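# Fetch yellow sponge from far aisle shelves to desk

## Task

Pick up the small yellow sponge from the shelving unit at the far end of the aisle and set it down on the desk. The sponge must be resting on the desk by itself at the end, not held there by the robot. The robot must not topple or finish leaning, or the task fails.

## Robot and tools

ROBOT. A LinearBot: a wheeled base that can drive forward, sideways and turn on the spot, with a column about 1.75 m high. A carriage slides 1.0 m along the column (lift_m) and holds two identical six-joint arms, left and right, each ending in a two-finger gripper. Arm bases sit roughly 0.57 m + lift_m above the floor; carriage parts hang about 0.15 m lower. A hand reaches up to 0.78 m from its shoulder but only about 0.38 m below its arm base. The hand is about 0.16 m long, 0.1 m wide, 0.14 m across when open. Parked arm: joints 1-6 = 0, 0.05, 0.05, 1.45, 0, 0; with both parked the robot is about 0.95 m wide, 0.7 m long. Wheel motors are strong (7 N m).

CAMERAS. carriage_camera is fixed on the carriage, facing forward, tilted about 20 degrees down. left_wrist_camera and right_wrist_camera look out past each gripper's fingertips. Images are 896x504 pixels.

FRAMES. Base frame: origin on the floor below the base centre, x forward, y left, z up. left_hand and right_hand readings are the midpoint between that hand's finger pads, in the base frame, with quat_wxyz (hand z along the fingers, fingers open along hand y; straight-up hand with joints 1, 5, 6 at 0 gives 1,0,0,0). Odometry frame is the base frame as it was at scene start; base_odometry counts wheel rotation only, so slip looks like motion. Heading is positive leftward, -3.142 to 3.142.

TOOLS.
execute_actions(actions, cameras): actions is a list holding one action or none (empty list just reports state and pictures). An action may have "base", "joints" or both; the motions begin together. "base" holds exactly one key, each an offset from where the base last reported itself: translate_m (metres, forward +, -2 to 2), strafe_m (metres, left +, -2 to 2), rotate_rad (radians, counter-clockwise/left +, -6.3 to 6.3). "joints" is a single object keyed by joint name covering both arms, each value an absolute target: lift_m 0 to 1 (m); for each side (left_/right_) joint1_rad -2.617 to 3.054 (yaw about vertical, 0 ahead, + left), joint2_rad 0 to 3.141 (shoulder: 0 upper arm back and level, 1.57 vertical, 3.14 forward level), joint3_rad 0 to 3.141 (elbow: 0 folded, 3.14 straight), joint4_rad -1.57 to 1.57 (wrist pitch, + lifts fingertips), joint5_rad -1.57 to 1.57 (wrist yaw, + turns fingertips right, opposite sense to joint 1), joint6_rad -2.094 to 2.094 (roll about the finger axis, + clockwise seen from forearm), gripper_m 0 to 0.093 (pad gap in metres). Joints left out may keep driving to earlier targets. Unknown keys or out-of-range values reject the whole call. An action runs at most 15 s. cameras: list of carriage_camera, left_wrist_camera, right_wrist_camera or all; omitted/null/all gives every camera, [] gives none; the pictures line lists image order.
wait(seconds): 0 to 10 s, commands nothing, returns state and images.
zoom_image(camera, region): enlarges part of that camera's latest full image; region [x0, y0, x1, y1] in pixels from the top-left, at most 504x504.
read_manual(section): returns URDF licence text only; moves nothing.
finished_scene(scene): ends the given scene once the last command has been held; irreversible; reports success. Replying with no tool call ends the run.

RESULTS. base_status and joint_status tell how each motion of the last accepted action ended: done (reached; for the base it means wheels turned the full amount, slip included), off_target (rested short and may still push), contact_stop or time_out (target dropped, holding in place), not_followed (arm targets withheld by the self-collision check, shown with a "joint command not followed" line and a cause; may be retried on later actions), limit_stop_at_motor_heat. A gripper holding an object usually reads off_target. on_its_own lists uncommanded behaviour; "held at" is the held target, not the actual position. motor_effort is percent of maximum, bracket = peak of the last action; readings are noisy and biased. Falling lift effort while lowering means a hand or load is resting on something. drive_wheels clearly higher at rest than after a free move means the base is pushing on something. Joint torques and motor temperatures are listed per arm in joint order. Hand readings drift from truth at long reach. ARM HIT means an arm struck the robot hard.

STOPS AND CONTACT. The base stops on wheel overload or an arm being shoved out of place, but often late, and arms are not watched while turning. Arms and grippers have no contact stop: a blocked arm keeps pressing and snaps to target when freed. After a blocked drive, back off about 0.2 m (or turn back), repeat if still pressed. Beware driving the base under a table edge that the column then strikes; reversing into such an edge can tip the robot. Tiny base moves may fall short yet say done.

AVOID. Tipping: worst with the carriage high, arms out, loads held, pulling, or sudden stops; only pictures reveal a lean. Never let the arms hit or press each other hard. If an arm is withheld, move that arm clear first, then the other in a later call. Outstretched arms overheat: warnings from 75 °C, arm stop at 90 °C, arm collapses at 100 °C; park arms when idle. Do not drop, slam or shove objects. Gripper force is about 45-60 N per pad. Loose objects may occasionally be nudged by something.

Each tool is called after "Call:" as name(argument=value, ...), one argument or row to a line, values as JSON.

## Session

Call:
execute_actions(
  actions=[],
)

Scene clock: 0.00 s.
Joint torques (N m, as the arm reports them, + toward a larger angle): no reading
Motor temperatures (°C, as the motors report them): left_arm=[29 28 27 27 27 28] | right_arm=[27 30 29 30 26 26]
base_odometry: x=+0.000 y=+0.000 heading=+0.000 (m, m, rad; odometry frame)
base_status: not commanded
joint_positions: lift_m=+0.299 left_joint1_rad=-0.029 left_joint2_rad=+0.039 left_joint3_rad=+0.062 left_joint4_rad=+1.500 left_joint5_rad=-0.014 left_joint6_rad=+0.028 left_gripper_m=+0.094 right_joint1_rad=-0.009 right_joint2_rad=+0.081 right_joint3_rad=+0.064 right_joint4_rad=+1.398 right_joint5_rad=-0.012 right_joint6_rad=-0.010 right_gripper_m=+0.094
joint_status: not commanded
motor_effort: lift_m=+19 drive_wheels=-4 (%)
left_hand: x=+0.2941 y=+0.3271 z=+1.2965 quat_wxyz=(+1.000, -0.006, +0.024, +0.000) (m; base frame)
right_hand: x=+0.3319 y=-0.3235 z=+1.2936 quat_wxyz=(+0.995, -0.006, +0.095, -0.009) (m; base frame)
pictures: carriage_camera, left_wrist_camera, right_wrist_camera
camera_calibration (this result's frames):
carriage_camera: T_world_to_cam=[[-0.0336282, -0.999434, -0.000965983, 0.00928776], [-0.348671, 0.0126376, -0.93716, 1.25802], [0.936642, -0.0311782, -0.348899, 0.276696], [0, 0, 0, 1]] pos_world=[0.179782, 0.00201104, 1.27551]
left_wrist_camera: T_world_to_cam=[[0.000762524, -0.999524, -0.0308571, 0.361603], [0.765546, 0.0204363, -0.643057, 0.607058], [0.643381, -0.0231322, 0.765197, -1.05239], [0, 0, 0, 1]] pos_world=[0.212084, 0.324681, 1.20682]
right_wrist_camera: T_world_to_cam=[[-0.0291216, -0.997439, 0.0653259, -0.395742], [0.664254, -0.0681469, -0.744394, 0.720076], [0.746939, 0.0217151, 0.664538, -0.982771], [0, 0, 0, 1]] pos_world=[0.244231, -0.324316, 1.21496]
Images, in order (width x height): carriage_camera 896x504, left_wrist_camera 896x504, right_wrist_camera 896x504.

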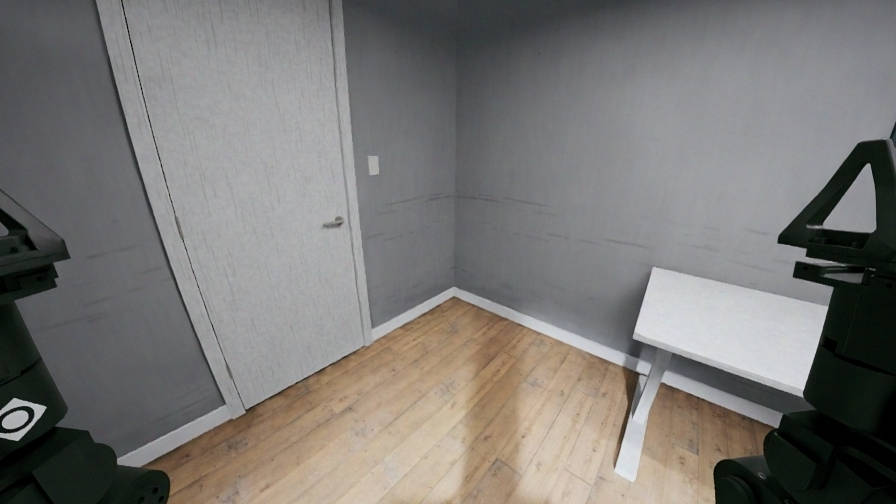

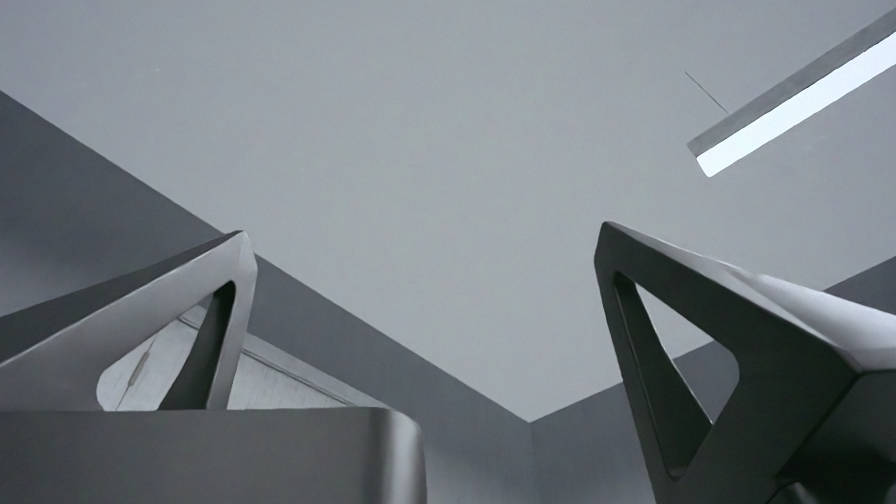

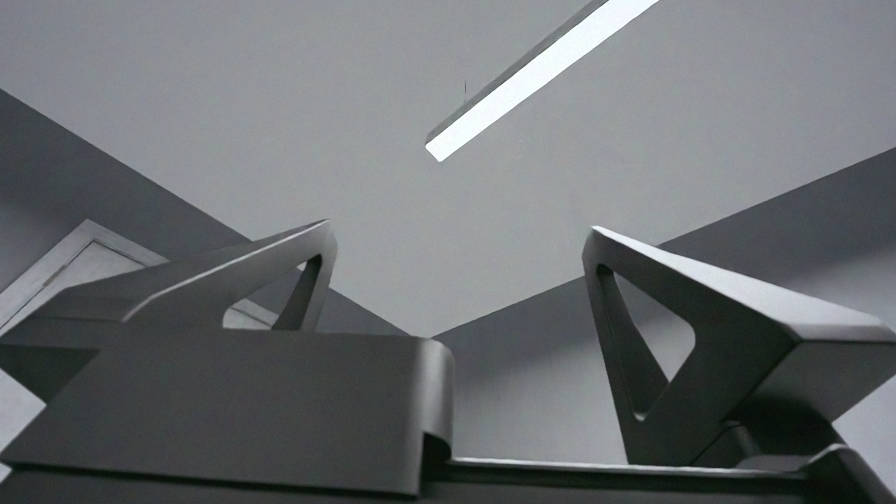

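Call:
execute_actions(
  actions=[
    {"base": {"rotate_rad": 2.4}},
  ],
  cameras=["carriage_camera"],
)

Scene clock: 4.60 s.
Joint torques (N m, as the arm reports them, + toward a larger angle): left_arm=[-0.04  3.62  7.99 -0.31 -0.02  0.08] | right_arm=[ 0.    4.13  6.33  0.12  0.   -0.05]
Motor temperatures (°C, as the motors report them): left_arm=[29 29 28 27 27 28] | right_arm=[27 30 30 30 26 26]
base_odometry: x=+0.000 y=+0.000 heading=+2.400 (m, m, rad; odometry frame)
base_status: done
joint_positions: lift_m=+0.299 left_joint1_rad=-0.029 left_joint2_rad=+0.039 left_joint3_rad=+0.062 left_joint4_rad=+1.500 left_joint5_rad=-0.014 left_joint6_rad=+0.028 left_gripper_m=+0.094 right_joint1_rad=-0.009 right_joint2_rad=+0.081 right_joint3_rad=+0.064 right_joint4_rad=+1.394 right_joint5_rad=-0.012 right_joint6_rad=-0.010 right_gripper_m=+0.094
joint_status: not commanded
motor_effort: lift_m=+19(19) drive_wheels=+4(14) (%)
left_hand: x=+0.2941 y=+0.3271 z=+1.2965 quat_wxyz=(+1.000, -0.006, +0.024, +0.000) (m; base frame)
right_hand: x=+0.3329 y=-0.3235 z=+1.2934 quat_wxyz=(+0.995, -0.006, +0.097, -0.009) (m; base frame)
pictures: carriage_camera
camera_calibration (this result's frames):
carriage_camera: T_world_to_cam=[[-0.0336282, -0.999434, -0.000965983, 0.00928776], [-0.348671, 0.0126376, -0.93716, 1.25802], [0.936642, -0.0311782, -0.348899, 0.276696], [0, 0, 0, 1]] pos_world=[0.179782, 0.00201104, 1.27551]
Images, in order (width x height): carriage_camera 896x504.

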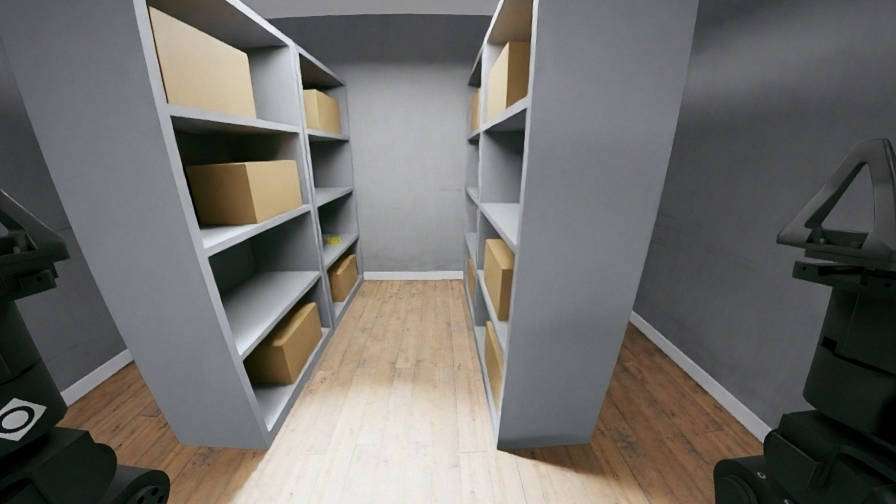

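Call:
execute_actions(
  actions=[
    {"base": {"rotate_rad": 1.565}, "joints": {"lift_m": 0.05}},
  ],
  cameras=[],
)

Call:
execute_actions(
  actions=[
    {"base": {"translate_m": 0.21}},
  ],
  cameras=[],
)

Call:
execute_actions(
  actions=[
    {"base": {"strafe_m": -2.0}},
  ],
  cameras=["carriage_camera"],
)

Scene clock: 9.50 s.
Joint torques (N m, as the arm reports them, + toward a larger angle): left_arm=[-0.07  3.41  8.02 -0.27  0.01  0.08] | right_arm=[-0.06  4.16  6.26  0.1   0.   -0.09]
Motor temperatures (°C, as the motors report them): left_arm=[29 29 29 27 27 28] | right_arm=[27 30 30 30 26 26]
base_odometry: x=+0.000 y=+0.000 heading=-2.319 (m, m, rad; odometry frame)
base_status: done
joint_positions: lift_m=+0.050 left_joint1_rad=-0.029 left_joint2_rad=+0.039 left_joint3_rad=+0.062 left_joint4_rad=+1.499 left_joint5_rad=-0.014 left_joint6_rad=+0.028 left_gripper_m=+0.094 right_joint1_rad=-0.009 right_joint2_rad=+0.081 right_joint3_rad=+0.064 right_joint4_rad=+1.395 right_joint5_rad=-0.012 right_joint6_rad=-0.010 right_gripper_m=+0.094
joint_status: all done
motor_effort: lift_m=+17(18) drive_wheels=+4(13) (%)
left_hand: x=+0.2943 y=+0.3271 z=+1.0482 quat_wxyz=(+1.000, -0.006, +0.024, +0.000) (m; base frame)
right_hand: x=+0.3327 y=-0.3235 z=+1.0452 quat_wxyz=(+0.995, -0.006, +0.096, -0.009) (m; base frame)
pictures: none
No camera images: the call's "cameras" was empty. Leave "cameras" out to get every camera's image.

Scene clock: 11.70 s.
Joint torques (N m, as the arm reports them, + toward a larger angle): left_arm=[-0.04  3.56  8.1  -0.26 -0.01  0.09] | right_arm=[-0.14  4.1   6.28  0.04  0.   -0.06]
Motor temperatures (°C, as the motors report them): left_arm=[29 29 29 27 27 28] | right_arm=[27 30 30 30 26 26]
base_odometry: x=-0.143 y=-0.154 heading=-2.318 (m, m, rad; odometry frame)
base_status: done
joint_positions: lift_m=+0.050 left_joint1_rad=-0.029 left_joint2_rad=+0.039 left_joint3_rad=+0.062 left_joint4_rad=+1.499 left_joint5_rad=-0.014 left_joint6_rad=+0.028 left_gripper_m=+0.094 right_joint1_rad=-0.009 right_joint2_rad=+0.081 right_joint3_rad=+0.064 right_joint4_rad=+1.397 right_joint5_rad=-0.012 right_joint6_rad=-0.010 right_gripper_m=+0.094
joint_status: not commanded
motor_effort: lift_m=+17(17) drive_wheels=-11(12) (%)
left_hand: x=+0.2943 y=+0.3271 z=+1.0482 quat_wxyz=(+1.000, -0.006, +0.024, +0.000) (m; base frame)
right_hand: x=+0.3323 y=-0.3235 z=+1.0452 quat_wxyz=(+0.995, -0.006, +0.095, -0.009) (m; base frame)
pictures: none
No camera images: the call's "cameras" was empty. Leave "cameras" out to get every camera's image.

Scene clock: 18.00 s.
Joint torques (N m, as the arm reports them, + toward a larger angle): left_arm=[-0.05  3.55  8.04 -0.3   0.04  0.08] | right_arm=[-0.03  4.05  6.25  0.07  0.   -0.1 ]
Motor temperatures (°C, as the motors report them): left_arm=[29 29 29 27 27 28] | right_arm=[27 30 31 30 26 26]
base_odometry: x=-1.611 y=+1.204 heading=-2.317 (m, m, rad; odometry frame)
base_status: done
joint_positions: lift_m=+0.050 left_joint1_rad=-0.029 left_joint2_rad=+0.039 left_joint3_rad=+0.062 left_joint4_rad=+1.500 left_joint5_rad=-0.014 left_joint6_rad=+0.028 left_gripper_m=+0.094 right_joint1_rad=-0.009 right_joint2_rad=+0.081 right_joint3_rad=+0.064 right_joint4_rad=+1.396 right_joint5_rad=-0.012 right_joint6_rad=-0.010 right_gripper_m=+0.094
joint_status: not commanded
motor_effort: lift_m=+17(17) drive_wheels=-5(8) (%)
left_hand: x=+0.2942 y=+0.3271 z=+1.0482 quat_wxyz=(+1.000, -0.006, +0.024, +0.000) (m; base frame)
right_hand: x=+0.3326 y=-0.3234 z=+1.0452 quat_wxyz=(+0.995, -0.006, +0.096, -0.009) (m; base frame)
pictures: carriage_camera
camera_calibration (this result's frames):
carriage_camera: T_world_to_cam=[[-0.0336282, -0.999434, -0.000965983, 0.00904794], [-0.348671, 0.0126376, -0.93716, 1.02535], [0.936642, -0.0311782, -0.348899, 0.190075], [0, 0, 0, 1]] pos_world=[0.179782, 0.00201104, 1.02724]
Images, in order (width x height): carriage_camera 896x504.

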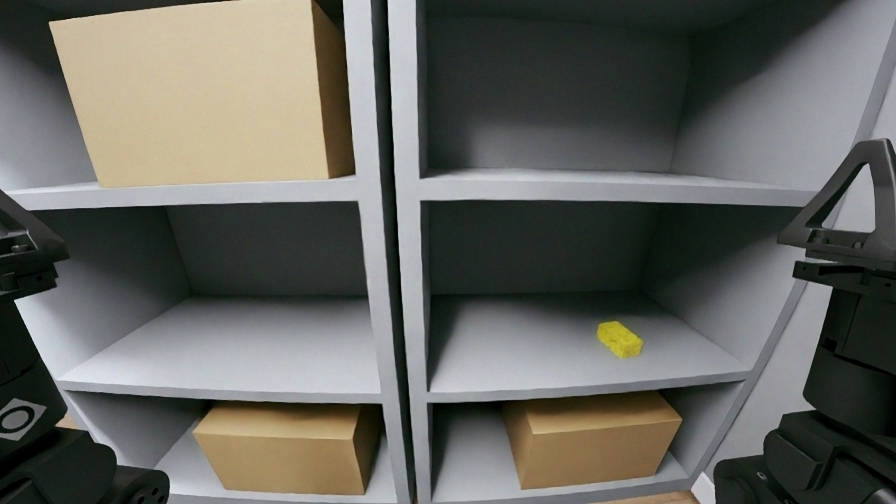

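Call:
execute_actions(
  actions=[
    {"base": {"strafe_m": -0.16}, "joints": {"lift_m": 0.0, "right_joint1_rad": 0.0, "right_joint2_rad": 1.19, "right_joint3_rad": 0.263, "right_joint4_rad": 0.327, "right_gripper_m": 0.093}},
  ],
  cameras=["carriage_camera", "right_wrist_camera"],
)

Scene clock: 21.77 s.
Joint torques (N m, as the arm reports them, + toward a larger angle): left_arm=[ 0.    3.52  8.24 -0.24 -0.01  0.09] | right_arm=[ 0.81 -2.39  6.99  2.49 -0.01 -0.06]
Motor temperatures (°C, as the motors report them): left_arm=[29 29 30 27 27 28] | right_arm=[27 30 32 30 26 26]
base_odometry: x=-1.729 y=+1.312 heading=-2.317 (m, m, rad; odometry frame)
base_status: done
joint_positions: lift_m=+0.000 left_joint1_rad=-0.029 left_joint2_rad=+0.039 left_joint3_rad=+0.062 left_joint4_rad=+1.498 left_joint5_rad=-0.014 left_joint6_rad=+0.028 left_gripper_m=+0.094 right_joint1_rad=-0.009 right_joint2_rad=+1.175 right_joint3_rad=+0.267 right_joint4_rad=+0.328 right_joint5_rad=-0.012 right_joint6_rad=-0.010 right_gripper_m=+0.093
joint_status: all done
motor_effort: lift_m=+17(17) drive_wheels=-5(10) (%)
left_hand: x=+0.2945 y=+0.3271 z=+0.9982 quat_wxyz=(+1.000, -0.006, +0.025, +0.000) (m; base frame)
right_hand: x=+0.6047 y=-0.3258 z=+0.6295 quat_wxyz=(+0.476, -0.003, +0.880, +0.001) (m; base frame)
pictures: carriage_camera, right_wrist_camera
camera_calibration (this result's frames):
carriage_camera: T_world_to_cam=[[-0.0336282, -0.999434, -0.000965983, 0.00899967], [-0.348671, 0.0126376, -0.93716, 0.978522], [0.936642, -0.0311782, -0.348899, 0.172642], [0, 0, 0, 1]] pos_world=[0.179782, 0.00201104, 0.977274]
right_wrist_camera: T_world_to_cam=[[0.0594768, -0.99821, -0.00634755, -0.3555], [-0.941631, -0.0539927, -0.332288, 0.760718], [0.331351, 0.0257405, -0.943156, 0.519526], [0, 0, 0, 1]] pos_world=[0.565314, -0.327163, 0.740516]
Images, in order (width x height): carriage_camera 896x504, right_wrist_camera 896x504.

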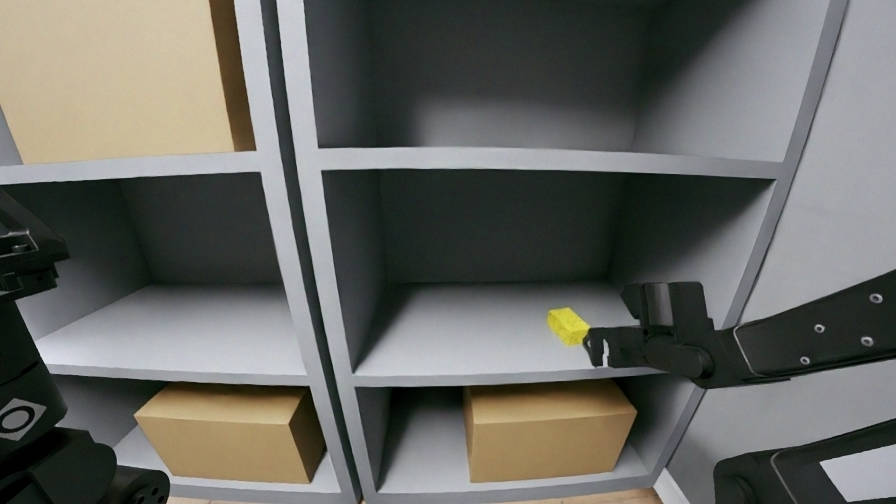

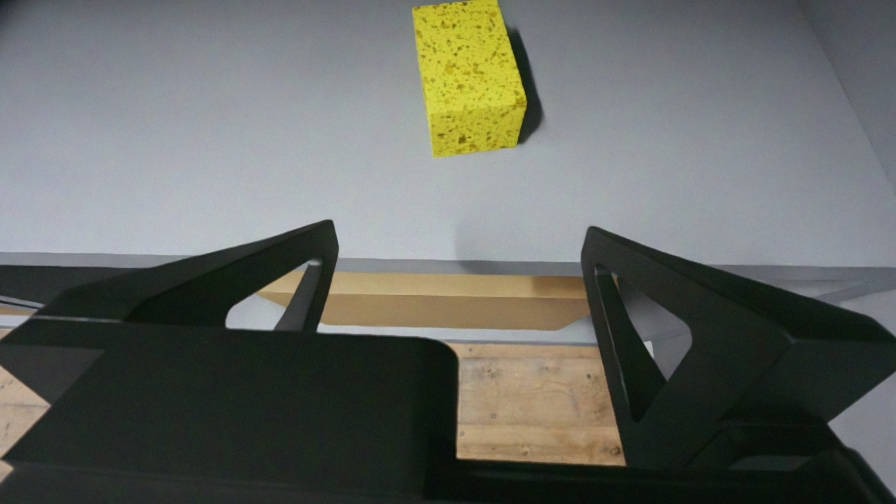

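Call:
execute_actions(
  actions=[
    {"joints": {"right_joint1_rad": -0.005, "right_joint2_rad": 2.09, "right_joint3_rad": 0.80, "right_joint4_rad": 0.70}},
  ],
  cameras=["carriage_camera", "right_wrist_camera"],
)

Scene clock: 24.00 s.
Joint torques (N m, as the arm reports them, + toward a larger angle): left_arm=[-0.09  3.62  8.08 -0.27  0.    0.09] | right_arm=[  0.42 -10.75   6.25   2.48   0.02  -0.04]
Motor temperatures (°C, as the motors report them): left_arm=[29 29 30 27 27 28] | right_arm=[27 31 32 31 26 26]
base_odometry: x=-1.729 y=+1.312 heading=-2.317 (m, m, rad; odometry frame)
base_status: not commanded
joint_positions: lift_m=+0.000 left_joint1_rad=-0.029 left_joint2_rad=+0.039 left_joint3_rad=+0.062 left_joint4_rad=+1.498 left_joint5_rad=-0.014 left_joint6_rad=+0.028 left_gripper_m=+0.094 right_joint1_rad=-0.009 right_joint2_rad=+2.078 right_joint3_rad=+0.792 right_joint4_rad=+0.701 right_joint5_rad=-0.012 right_joint6_rad=-0.010 right_gripper_m=+0.093
joint_status: all done
motor_effort: lift_m=+17(17) drive_wheels=-4(4) (%)
left_hand: x=+0.2945 y=+0.3271 z=+0.9982 quat_wxyz=(+1.000, -0.006, +0.025, +0.000) (m; base frame)
right_hand: x=+0.7622 y=-0.3272 z=+0.5532 quat_wxyz=(+0.473, -0.003, +0.881, +0.001) (m; base frame)
pictures: carriage_camera, right_wrist_camera
camera_calibration (this result's frames):
carriage_camera: T_world_to_cam=[[-0.0336282, -0.999434, -0.000965983, 0.00899967], [-0.348671, 0.0126376, -0.93716, 0.978522], [0.936642, -0.0311782, -0.348899, 0.172642], [0, 0, 0, 1]] pos_world=[0.179782, 0.00201104, 0.977275]
right_wrist_camera: T_world_to_cam=[[0.0594368, -0.998209, -0.00676501, -0.366493], [-0.943642, -0.0539747, -0.326538, 0.881872], [0.325588, 0.0257921, -0.94516, 0.400937], [0, 0, 0, 1]] pos_world=[0.723414, -0.328579, 0.664435]
Images, in order (width x height): carriage_camera 896x504, right_wrist_camera 896x504.

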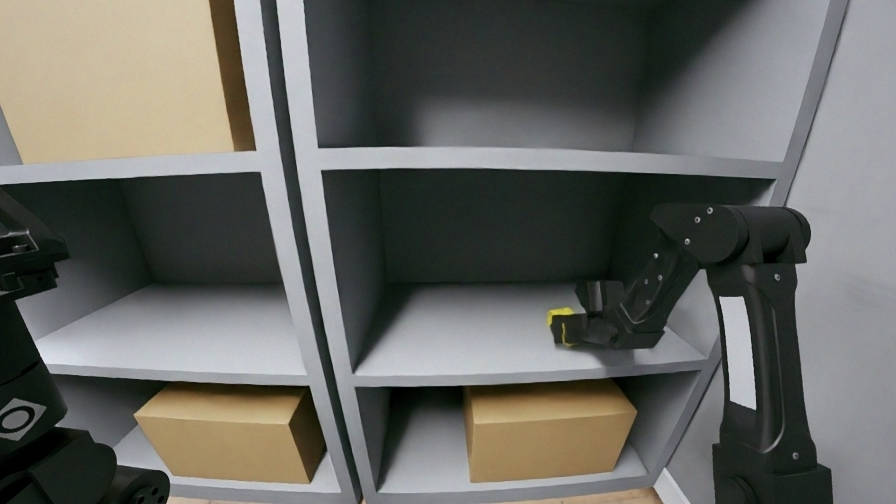

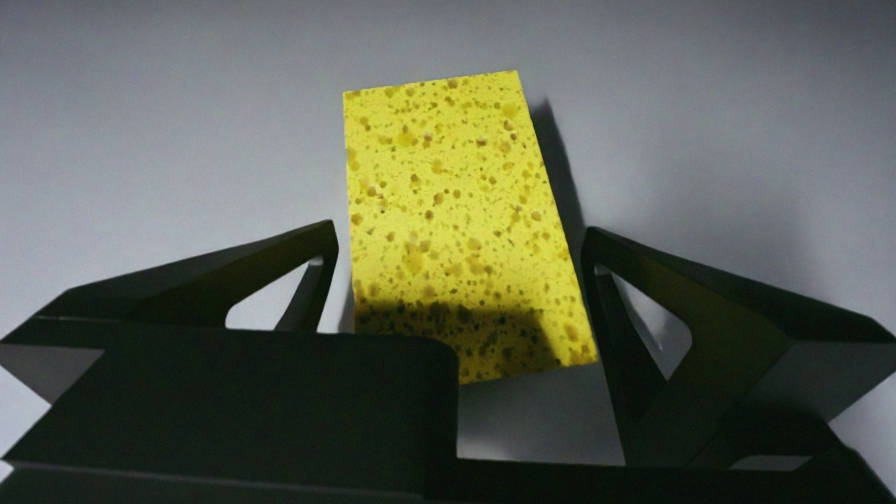

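Call:
execute_actions(
  actions=[
    {"joints": {"right_gripper_m": 0.04}},
  ],
  cameras=["right_wrist_camera"],
)

Call:
execute_actions(
  actions=[
    {"joints": {"lift_m": 0.06}},
  ],
  cameras=["right_wrist_camera"],
)

Scene clock: 25.03 s.
Joint torques (N m, as the arm reports them, + toward a larger angle): left_arm=[-0.08  3.58  8.15 -0.29  0.    0.1 ] | right_arm=[  0.37 -10.76   6.27   2.52   0.03  -0.05]
Motor temperatures (°C, as the motors report them): left_arm=[29 29 30 27 27 28] | right_arm=[27 31 32 32 26 26]
base_odometry: x=-1.729 y=+1.312 heading=-2.317 (m, m, rad; odometry frame)
base_status: not commanded
joint_positions: lift_m=+0.000 left_joint1_rad=-0.029 left_joint2_rad=+0.039 left_joint3_rad=+0.062 left_joint4_rad=+1.498 left_joint5_rad=-0.014 left_joint6_rad=+0.028 left_gripper_m=+0.094 right_joint1_rad=-0.009 right_joint2_rad=+2.078 right_joint3_rad=+0.792 right_joint4_rad=+0.701 right_joint5_rad=-0.012 right_joint6_rad=-0.010 right_gripper_m=+0.059
joint_status: right_gripper_m off_target (ended at +0.059, target +0.040)
motor_effort: lift_m=+17(17) drive_wheels=-4(4) (%)
left_hand: x=+0.2945 y=+0.3271 z=+0.9982 quat_wxyz=(+1.000, -0.006, +0.025, +0.000) (m; base frame)
right_hand: x=+0.7622 y=-0.3272 z=+0.5532 quat_wxyz=(+0.473, -0.003, +0.881, +0.001) (m; base frame)
pictures: right_wrist_camera
camera_calibration (this result's frames):
right_wrist_camera: T_world_to_cam=[[0.0594368, -0.998209, -0.00676501, -0.366493], [-0.943642, -0.0539747, -0.326538, 0.881872], [0.325588, 0.0257921, -0.94516, 0.400937], [0, 0, 0, 1]] pos_world=[0.723414, -0.328579, 0.664435]
Images, in order (width x height): right_wrist_camera 896x504.

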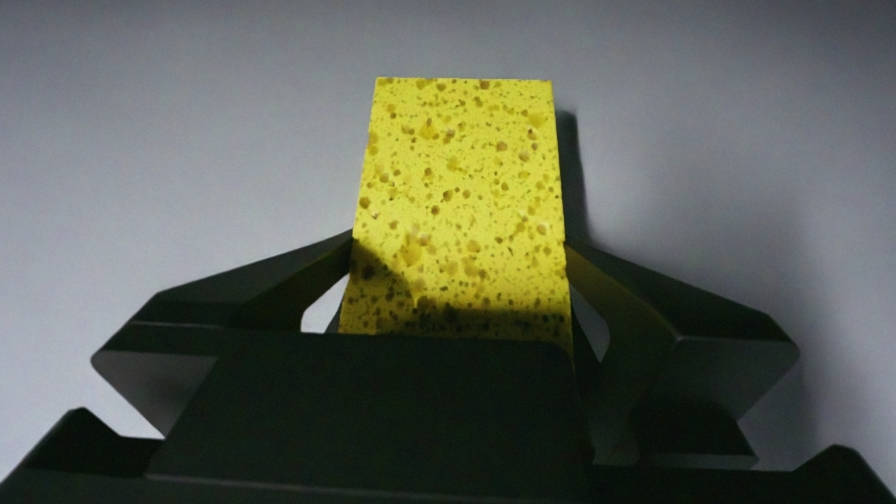

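Scene clock: 25.80 s.
Joint torques (N m, as the arm reports them, + toward a larger angle): left_arm=[-0.07  3.73  8.03 -0.27  0.    0.09] | right_arm=[  0.29 -10.84   5.95   2.42   0.    -0.06]
Motor temperatures (°C, as the motors report them): left_arm=[29 29 30 27 27 28] | right_arm=[27 31 32 32 26 26]
base_odometry: x=-1.729 y=+1.312 heading=-2.317 (m, m, rad; odometry frame)
base_status: not commanded
joint_positions: lift_m=+0.060 left_joint1_rad=-0.029 left_joint2_rad=+0.039 left_joint3_rad=+0.062 left_joint4_rad=+1.498 left_joint5_rad=-0.014 left_joint6_rad=+0.028 left_gripper_m=+0.094 right_joint1_rad=-0.009 right_joint2_rad=+2.080 right_joint3_rad=+0.793 right_joint4_rad=+0.707 right_joint5_rad=-0.012 right_joint6_rad=-0.010 right_gripper_m=+0.059
joint_status: all done
motor_effort: lift_m=+21(25) drive_wheels=-4(4) (%)
left_hand: x=+0.2945 y=+0.3271 z=+1.0577 quat_wxyz=(+1.000, -0.006, +0.025, +0.000) (m; base frame)
right_hand: x=+0.7632 y=-0.3272 z=+0.6136 quat_wxyz=(+0.476, -0.003, +0.880, +0.001) (m; base frame)
pictures: right_wrist_camera
camera_calibration (this result's frames):
right_wrist_camera: T_world_to_cam=[[0.0594744, -0.998209, -0.00637364, -0.366425], [-0.941758, -0.0539916, -0.331929, 0.904451], [0.330991, 0.0257437, -0.943283, 0.452415], [0, 0, 0, 1]] pos_world=[0.723821, -0.328583, 0.724634]
Images, in order (width x height): right_wrist_camera 896x504.

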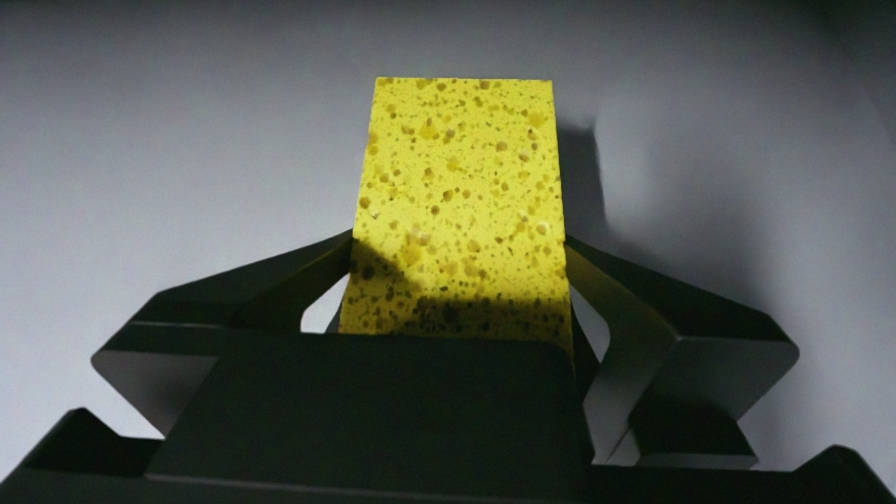

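Call:
execute_actions(
  actions=[
    {"joints": {"right_joint2_rad": 0.1, "right_joint3_rad": 0.1, "right_joint4_rad": -0.3}},
  ],
  cameras=[],
)

Call:
execute_actions(
  actions=[
    {"base": {"strafe_m": 2.0}, "joints": {"right_joint4_rad": 1.2}},
  ],
  cameras=["carriage_camera"],
)

Scene clock: 29.30 s.
Joint torques (N m, as the arm reports them, + toward a larger angle): left_arm=[-0.05  3.56  8.05 -0.25  0.    0.09] | right_arm=[ 0.45 -0.17  7.78  2.59  0.02 -0.07]
Motor temperatures (°C, as the motors report them): left_arm=[29 30 30 27 27 28] | right_arm=[27 32 32 33 26 26]
base_odometry: x=-1.729 y=+1.312 heading=-2.317 (m, m, rad; odometry frame)
base_status: not commanded
joint_positions: lift_m=+0.060 left_joint1_rad=-0.029 left_joint2_rad=+0.039 left_joint3_rad=+0.062 left_joint4_rad=+1.498 left_joint5_rad=-0.014 left_joint6_rad=+0.028 left_gripper_m=+0.094 right_joint1_rad=-0.009 right_joint2_rad=+0.118 right_joint3_rad=+0.108 right_joint4_rad=-0.295 right_joint5_rad=-0.012 right_joint6_rad=-0.010 right_gripper_m=+0.059
joint_status: all done
motor_effort: lift_m=+21(21) drive_wheels=-4(4) (%)
left_hand: x=+0.2945 y=+0.3271 z=+1.0577 quat_wxyz=(+1.000, -0.006, +0.025, +0.000) (m; base frame)
right_hand: x=+0.5206 y=-0.3251 z=+0.7506 quat_wxyz=(+0.591, -0.004, +0.807, -0.001) (m; base frame)
pictures: none
No camera images: the call's "cameras" was empty. Leave "cameras" out to get every camera's image.

Scene clock: 35.60 s.
Joint torques (N m, as the arm reports them, + toward a larger angle): left_arm=[-0.11  3.65  8.1  -0.26 -0.01  0.06] | right_arm=[ 0.36  1.78  6.1   0.55  0.01 -0.05]
Motor temperatures (°C, as the motors report them): left_arm=[29 30 31 27 27 28] | right_arm=[27 31 33 32 26 26]
base_odometry: x=-0.261 y=-0.046 heading=-2.317 (m, m, rad; odometry frame)
base_status: done
joint_positions: lift_m=+0.060 left_joint1_rad=-0.029 left_joint2_rad=+0.039 left_joint3_rad=+0.062 left_joint4_rad=+1.498 left_joint5_rad=-0.014 left_joint6_rad=+0.028 left_gripper_m=+0.094 right_joint1_rad=-0.009 right_joint2_rad=+0.118 right_joint3_rad=+0.108 right_joint4_rad=+1.198 right_joint5_rad=-0.012 right_joint6_rad=-0.010 right_gripper_m=+0.059
joint_status: all done
motor_effort: lift_m=+21(21) drive_wheels=-4(18) (%)
left_hand: x=+0.2947 y=+0.3271 z=+1.0577 quat_wxyz=(+1.000, -0.006, +0.025, +0.000) (m; base frame)
right_hand: x=+0.3781 y=-0.3238 z=+1.0527 quat_wxyz=(+0.982, -0.006, +0.190, -0.008) (m; base frame)
pictures: carriage_camera
camera_calibration (this result's frames):
carriage_camera: T_world_to_cam=[[-0.0336282, -0.999434, -0.000965983, 0.00905714], [-0.348671, 0.0126376, -0.93716, 1.03427], [0.936642, -0.0311782, -0.348899, 0.193398], [0, 0, 0, 1]] pos_world=[0.179782, 0.00201104, 1.03677]
Images, in order (width x height): carriage_camera 896x504.

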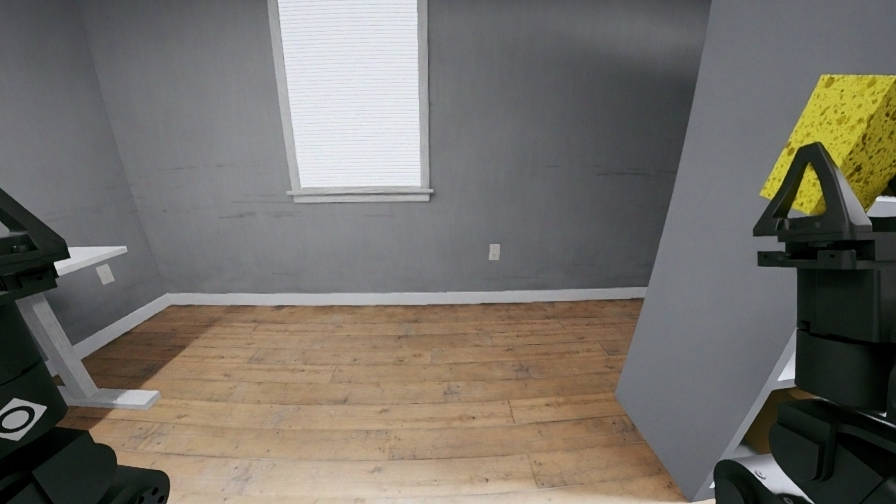

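Call:
execute_actions(
  actions=[
    {"base": {"rotate_rad": 1.571}, "joints": {"lift_m": 0.33}},
  ],
  cameras=["carriage_camera"],
)

Scene clock: 39.10 s.
Joint torques (N m, as the arm reports them, + toward a larger angle): left_arm=[-0.06  3.57  8.08 -0.25  0.    0.08] | right_arm=[ 0.07  1.62  5.95  0.57 -0.02 -0.05]
Motor temperatures (°C, as the motors report them): left_arm=[29 30 31 27 27 28] | right_arm=[27 31 33 32 26 26]
base_odometry: x=-0.261 y=-0.047 heading=-0.747 (m, m, rad; odometry frame)
base_status: done
joint_positions: lift_m=+0.330 left_joint1_rad=-0.029 left_joint2_rad=+0.039 left_joint3_rad=+0.062 left_joint4_rad=+1.497 left_joint5_rad=-0.014 left_joint6_rad=+0.028 left_gripper_m=+0.094 right_joint1_rad=-0.009 right_joint2_rad=+0.118 right_joint3_rad=+0.108 right_joint4_rad=+1.198 right_joint5_rad=-0.012 right_joint6_rad=-0.010 right_gripper_m=+0.059
joint_status: all done
motor_effort: lift_m=+21(25) drive_wheels=+4(12) (%)
left_hand: x=+0.2949 y=+0.3271 z=+1.3277 quat_wxyz=(+1.000, -0.006, +0.025, +0.000) (m; base frame)
right_hand: x=+0.3783 y=-0.3238 z=+1.3227 quat_wxyz=(+0.982, -0.006, +0.191, -0.008) (m; base frame)
pictures: carriage_camera
camera_calibration (this result's frames):
carriage_camera: T_world_to_cam=[[-0.0336282, -0.999434, -0.000965983, 0.00931798], [-0.348671, 0.0126376, -0.93716, 1.28733], [0.936642, -0.0311782, -0.348899, 0.287609], [0, 0, 0, 1]] pos_world=[0.179782, 0.00201104, 1.30679]
Images, in order (width x height): carriage_camera 896x504.

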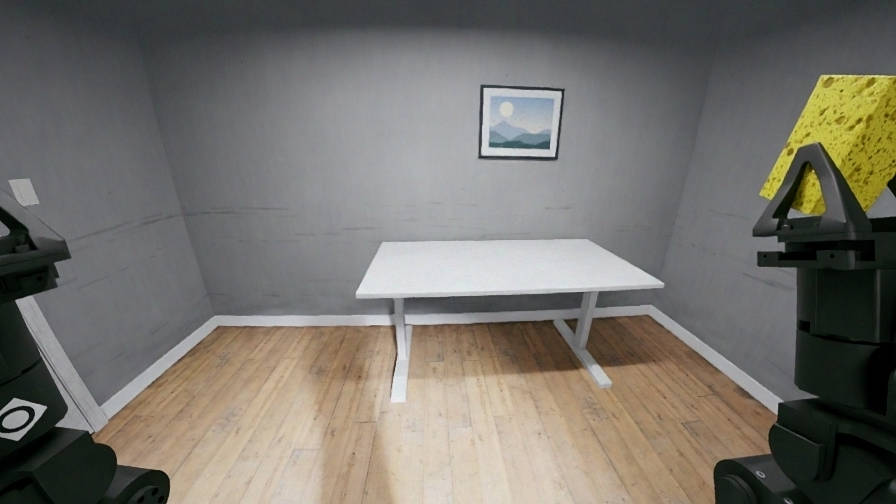

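Call:
execute_actions(
  actions=[
    {"base": {"translate_m": 0.64}, "joints": {"lift_m": 0.3, "right_joint2_rad": 2.09, "right_joint3_rad": 0.80, "right_joint4_rad": 0.70}},
  ],
  cameras=["carriage_camera", "right_wrist_camera"],
)

Scene clock: 43.53 s.
Joint torques (N m, as the arm reports them, + toward a larger angle): left_arm=[-0.03  3.62  8.   -0.26 -0.01  0.11] | right_arm=[  0.26 -10.84   5.39   2.52   0.02  -0.04]
Motor temperatures (°C, as the motors report them): left_arm=[29 30 31 27 27 28] | right_arm=[27 32 33 33 26 26]
base_odometry: x=+0.210 y=-0.480 heading=-0.745 (m, m, rad; odometry frame)
base_status: done
joint_positions: lift_m=+0.300 left_joint1_rad=-0.029 left_joint2_rad=+0.039 left_joint3_rad=+0.062 left_joint4_rad=+1.496 left_joint5_rad=-0.014 left_joint6_rad=+0.028 left_gripper_m=+0.094 right_joint1_rad=-0.009 right_joint2_rad=+2.078 right_joint3_rad=+0.802 right_joint4_rad=+0.699 right_joint5_rad=-0.012 right_joint6_rad=-0.010 right_gripper_m=+0.059
joint_status: all done
motor_effort: lift_m=+17(18) drive_wheels=-9(19) (%)
left_hand: x=+0.2950 y=+0.3271 z=+1.2981 quat_wxyz=(+1.000, -0.006, +0.026, +0.000) (m; base frame)
right_hand: x=+0.7657 y=-0.3273 z=+0.8564 quat_wxyz=(+0.477, -0.003, +0.879, +0.001) (m; base frame)
pictures: carriage_camera, right_wrist_camera
camera_calibration (this result's frames):
carriage_camera: T_world_to_cam=[[-0.0336282, -0.999434, -0.000965983, 0.0092894], [-0.348671, 0.0126376, -0.93716, 1.2596], [0.936642, -0.0311782, -0.348899, 0.277286], [0, 0, 0, 1]] pos_world=[0.179782, 0.00201104, 1.2772]
right_wrist_camera: T_world_to_cam=[[0.0591743, -0.99823, -0.00595732, -0.365245], [-0.940758, -0.0537695, -0.334787, 0.989099], [0.333874, 0.0254152, -0.942275, 0.677421], [0, 0, 0, 1]] pos_world=[0.725943, -0.328631, 0.967279]
Images, in order (width x height): carriage_camera 896x504, right_wrist_camera 896x504.

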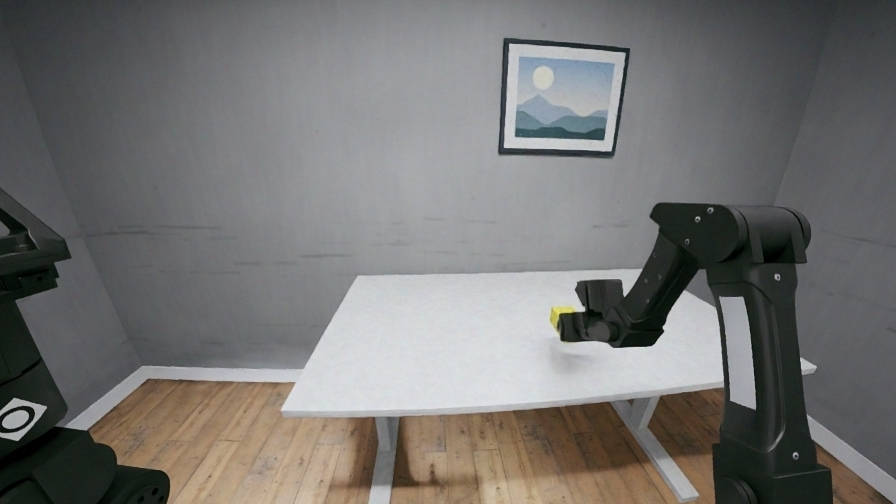

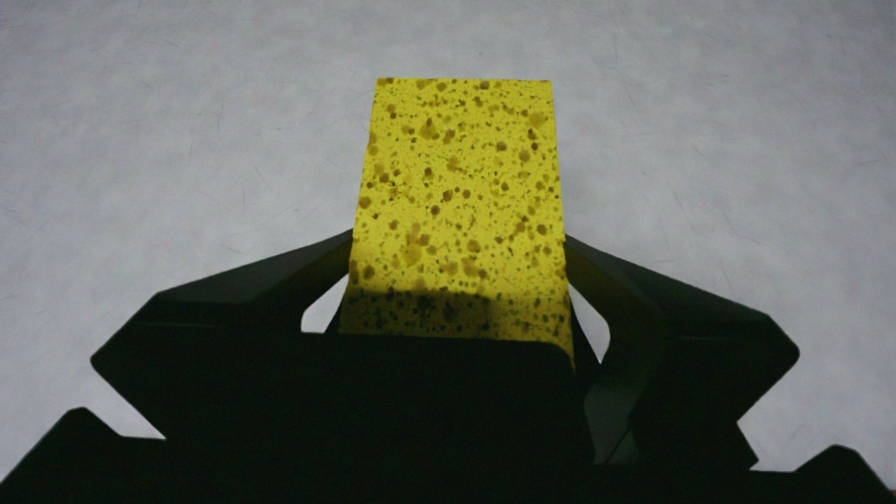

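Call:
execute_actions(
  actions=[
    {"base": {"translate_m": 0.1}, "joints": {"lift_m": 0.22}},
  ],
  cameras=["carriage_camera", "right_wrist_camera"],
)

Scene clock: 45.67 s.
Joint torques (N m, as the arm reports them, + toward a larger angle): left_arm=[ 0.02  3.5   8.05 -0.23  0.    0.1 ] | right_arm=[  0.28 -10.86   5.36   2.5    0.05  -0.05]
Motor temperatures (°C, as the motors report them): left_arm=[29 30 31 27 27 28] | right_arm=[27 32 33 33 26 26]
base_odometry: x=+0.283 y=-0.548 heading=-0.744 (m, m, rad; odometry frame)
base_status: done
joint_positions: lift_m=+0.220 left_joint1_rad=-0.029 left_joint2_rad=+0.039 left_joint3_rad=+0.062 left_joint4_rad=+1.497 left_joint5_rad=-0.014 left_joint6_rad=+0.028 left_gripper_m=+0.094 right_joint1_rad=-0.008 right_joint2_rad=+2.078 right_joint3_rad=+0.802 right_joint4_rad=+0.701 right_joint5_rad=-0.012 right_joint6_rad=-0.010 right_gripper_m=+0.059
joint_status: all done
motor_effort: lift_m=+17(18) drive_wheels=-10(14) (%)
left_hand: x=+0.2948 y=+0.3271 z=+1.2182 quat_wxyz=(+1.000, -0.006, +0.025, +0.000) (m; base frame)
right_hand: x=+0.7660 y=-0.3270 z=+0.7770 quat_wxyz=(+0.478, -0.004, +0.878, +0.001) (m; base frame)
pictures: carriage_camera, right_wrist_camera
camera_calibration (this result's frames):
carriage_camera: T_world_to_cam=[[-0.0336282, -0.999434, -0.000965983, 0.00921215], [-0.348671, 0.0126376, -0.93716, 1.18466], [0.936642, -0.0311782, -0.348899, 0.249385], [0, 0, 0, 1]] pos_world=[0.179782, 0.00201104, 1.19723]
right_wrist_camera: T_world_to_cam=[[0.0599516, -0.998185, -0.00577541, -0.366096], [-0.93982, -0.0544946, -0.337297, 0.963863], [0.33637, 0.0256493, -0.941381, 0.599929], [0, 0, 0, 1]] pos_world=[0.726007, -0.328294, 0.887755]
Images, in order (width x height): carriage_camera 896x504, right_wrist_camera 896x504.

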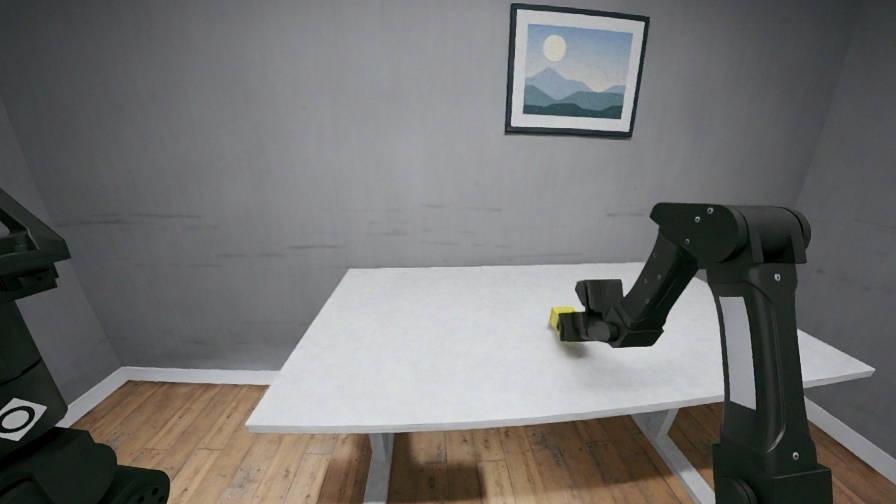

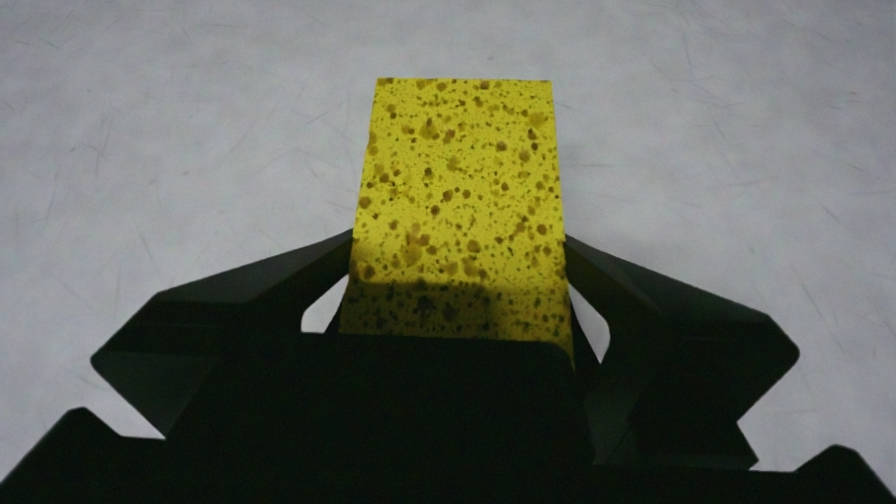

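No contact yet; lower a little more.

Call:
execute_actions(
  actions=[
    {"joints": {"lift_m": 0.195}},
  ],
  cameras=["carriage_camera"],
)

Scene clock: 46.67 s.
Joint torques (N m, as the arm reports them, + toward a larger angle): left_arm=[-0.01  3.45  8.07 -0.28  0.02  0.09] | right_arm=[  0.36 -10.74   5.38   2.56  -0.02  -0.02]
Motor temperatures (°C, as the motors report them): left_arm=[29 30 31 27 27 28] | right_arm=[27 33 33 34 26 26]
base_odometry: x=+0.283 y=-0.548 heading=-0.744 (m, m, rad; odometry frame)
base_status: not commanded
joint_positions: lift_m=+0.195 left_joint1_rad=-0.029 left_joint2_rad=+0.039 left_joint3_rad=+0.062 left_joint4_rad=+1.498 left_joint5_rad=-0.014 left_joint6_rad=+0.028 left_gripper_m=+0.094 right_joint1_rad=-0.008 right_joint2_rad=+2.079 right_joint3_rad=+0.802 right_joint4_rad=+0.700 right_joint5_rad=-0.012 right_joint6_rad=-0.010 right_gripper_m=+0.059
joint_status: all done
motor_effort: lift_m=+17(17) drive_wheels=-9(10) (%)
left_hand: x=+0.2947 y=+0.3271 z=+1.1932 quat_wxyz=(+1.000, -0.006, +0.025, +0.000) (m; base frame)
right_hand: x=+0.7657 y=-0.3270 z=+0.7511 quat_wxyz=(+0.477, -0.004, +0.879, +0.001) (m; base frame)
pictures: carriage_camera
camera_calibration (this result's frames):
carriage_camera: T_world_to_cam=[[-0.0336282, -0.999434, -0.000965983, 0.009188], [-0.348671, 0.0126376, -0.93716, 1.16123], [0.936642, -0.0311782, -0.348899, 0.240662], [0, 0, 0, 1]] pos_world=[0.179782, 0.00201104, 1.17223]
Images, in order (width x height): carriage_camera 896x504.

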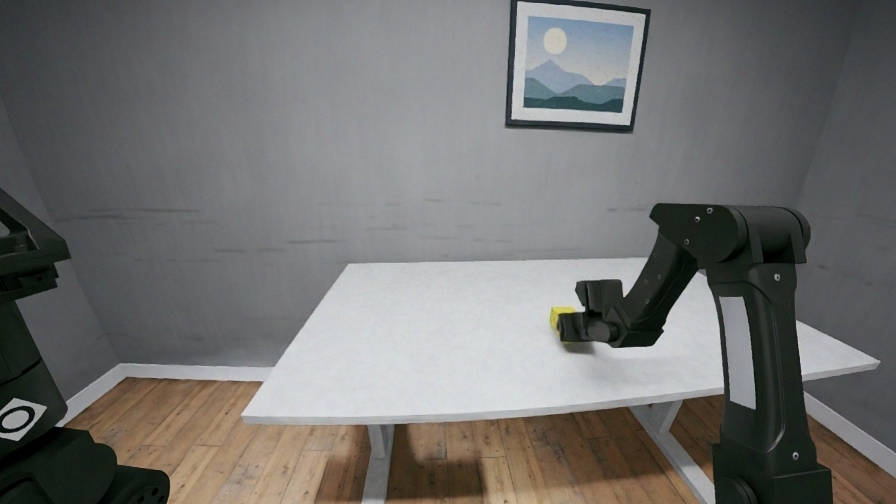

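Call:
execute_actions(
  actions=[
    {"joints": {"lift_m": 0.175}},
  ],
  cameras=[],
)

Scene clock: 47.63 s.
Joint torques (N m, as the arm reports them, + toward a larger angle): left_arm=[-0.12  3.62  8.13 -0.27 -0.01  0.11] | right_arm=[  0.2  -10.81   5.41   2.1   -0.01  -0.04]
Motor temperatures (°C, as the motors report them): left_arm=[29 30 31 27 27 28] | right_arm=[27 33 33 34 26 26]
base_odometry: x=+0.283 y=-0.548 heading=-0.744 (m, m, rad; odometry frame)
base_status: not commanded
joint_positions: lift_m=+0.175 left_joint1_rad=-0.029 left_joint2_rad=+0.039 left_joint3_rad=+0.062 left_joint4_rad=+1.498 left_joint5_rad=-0.014 left_joint6_rad=+0.028 left_gripper_m=+0.094 right_joint1_rad=-0.008 right_joint2_rad=+2.079 right_joint3_rad=+0.802 right_joint4_rad=+0.744 right_joint5_rad=-0.012 right_joint6_rad=-0.010 right_gripper_m=+0.059
joint_status: all done
motor_effort: lift_m=+16(18) drive_wheels=+6(10) (%)
left_hand: x=+0.2947 y=+0.3271 z=+1.1733 quat_wxyz=(+1.000, -0.006, +0.025, +0.000) (m; base frame)
right_hand: x=+0.7715 y=-0.3270 z=+0.7406 quat_wxyz=(+0.496, -0.004, +0.868, +0.001) (m; base frame)
pictures: none
No camera images: the call's "cameras" was empty. Leave "cameras" out to get every camera's image.

Contact made. Release and back off.

Call:
execute_actions(
  actions=[
    {"joints": {"lift_m": 0.186, "right_gripper_m": 0.093}},
  ],
  cameras=[],
)

Call:
execute_actions(
  actions=[
    {"base": {"translate_m": -0.12}, "joints": {"lift_m": 0.27}},
  ],
  cameras=["carriage_camera", "right_wrist_camera"],
)

Scene clock: 48.60 s.
Joint torques (N m, as the arm reports them, + toward a larger angle): left_arm=[-0.02  3.47  8.06 -0.21  0.05  0.09] | right_arm=[  0.29 -10.68   5.33   2.47   0.    -0.08]
Motor temperatures (°C, as the motors report them): left_arm=[29 30 31 27 27 28] | right_arm=[27 33 33 34 26 26]
base_odometry: x=+0.283 y=-0.548 heading=-0.744 (m, m, rad; odometry frame)
base_status: not commanded
joint_positions: lift_m=+0.186 left_joint1_rad=-0.029 left_joint2_rad=+0.039 left_joint3_rad=+0.062 left_joint4_rad=+1.497 left_joint5_rad=-0.014 left_joint6_rad=+0.028 left_gripper_m=+0.094 right_joint1_rad=-0.008 right_joint2_rad=+2.079 right_joint3_rad=+0.802 right_joint4_rad=+0.715 right_joint5_rad=-0.012 right_joint6_rad=-0.010 right_gripper_m=+0.093
joint_status: all done
motor_effort: lift_m=+21(26) drive_wheels=+6(7) (%)
left_hand: x=+0.2949 y=+0.3271 z=+1.1837 quat_wxyz=(+1.000, -0.006, +0.025, +0.000) (m; base frame)
right_hand: x=+0.7677 y=-0.3270 z=+0.7448 quat_wxyz=(+0.483, -0.004, +0.875, +0.001) (m; base frame)
pictures: none
No camera images: the call's "cameras" was empty. Leave "cameras" out to get every camera's image.

Scene clock: 50.30 s.
Joint torques (N m, as the arm reports them, + toward a larger angle): left_arm=[-0.03  3.57  8.08 -0.27 -0.02  0.1 ] | right_arm=[  0.12 -10.88   5.26   2.4    0.03  -0.11]
Motor temperatures (°C, as the motors report them): left_arm=[29 30 31 27 27 28] | right_arm=[27 34 33 34 26 26]
base_odometry: x=+0.195 y=-0.467 heading=-0.745 (m, m, rad; odometry frame)
base_status: done
joint_positions: lift_m=+0.270 left_joint1_rad=-0.029 left_joint2_rad=+0.039 left_joint3_rad=+0.062 left_joint4_rad=+1.497 left_joint5_rad=-0.014 left_joint6_rad=+0.028 left_gripper_m=+0.094 right_joint1_rad=-0.007 right_joint2_rad=+2.080 right_joint3_rad=+0.802 right_joint4_rad=+0.711 right_joint5_rad=-0.011 right_joint6_rad=-0.010 right_gripper_m=+0.093
joint_status: all done
motor_effort: lift_m=+21(25) drive_wheels=-13(12) (%)
left_hand: x=+0.2948 y=+0.3271 z=+1.2677 quat_wxyz=(+1.000, -0.006, +0.025, +0.000) (m; base frame)
right_hand: x=+0.7671 y=-0.3267 z=+0.8275 quat_wxyz=(+0.481, -0.004, +0.877, +0.001) (m; base frame)
pictures: carriage_camera, right_wrist_camera
camera_calibration (this result's frames):
carriage_camera: T_world_to_cam=[[-0.0336282, -0.999434, -0.000965983, 0.00925998], [-0.348671, 0.0126376, -0.93716, 1.23106], [0.936642, -0.0311782, -0.348899, 0.26666], [0, 0, 0, 1]] pos_world=[0.179782, 0.00201104, 1.24675]
right_wrist_camera: T_world_to_cam=[[0.0604339, -0.998159, -0.00505124, -0.366533], [-0.937196, -0.0549997, -0.344441, 0.98563], [0.343529, 0.0255499, -0.938794, 0.63945], [0, 0, 0, 1]] pos_world=[0.726209, -0.327987, 0.937952]
Images, in order (width x height): carriage_camera 896x504, right_wrist_camera 896x504.

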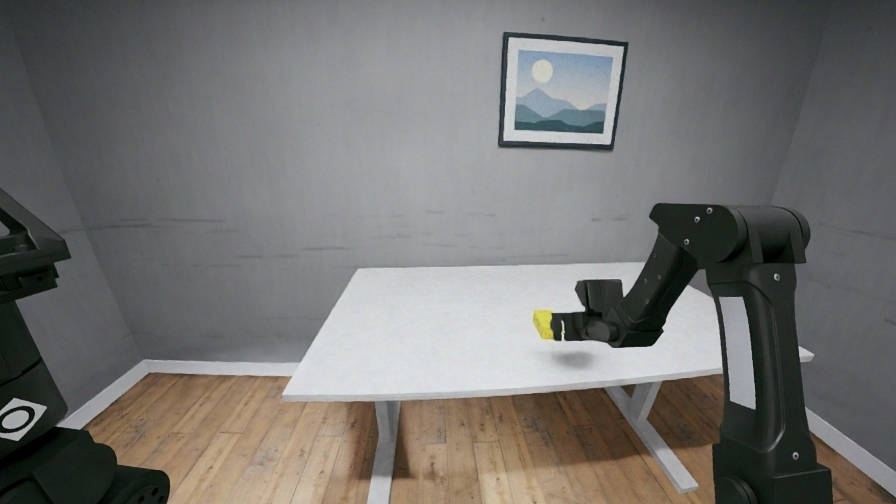

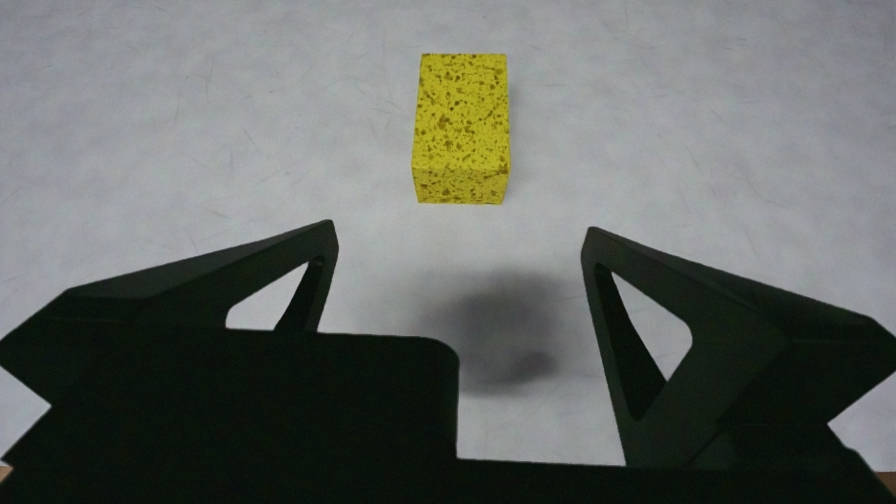

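Call:
finished_scene(
  scene=2,
)

The scene is finished: the task was done.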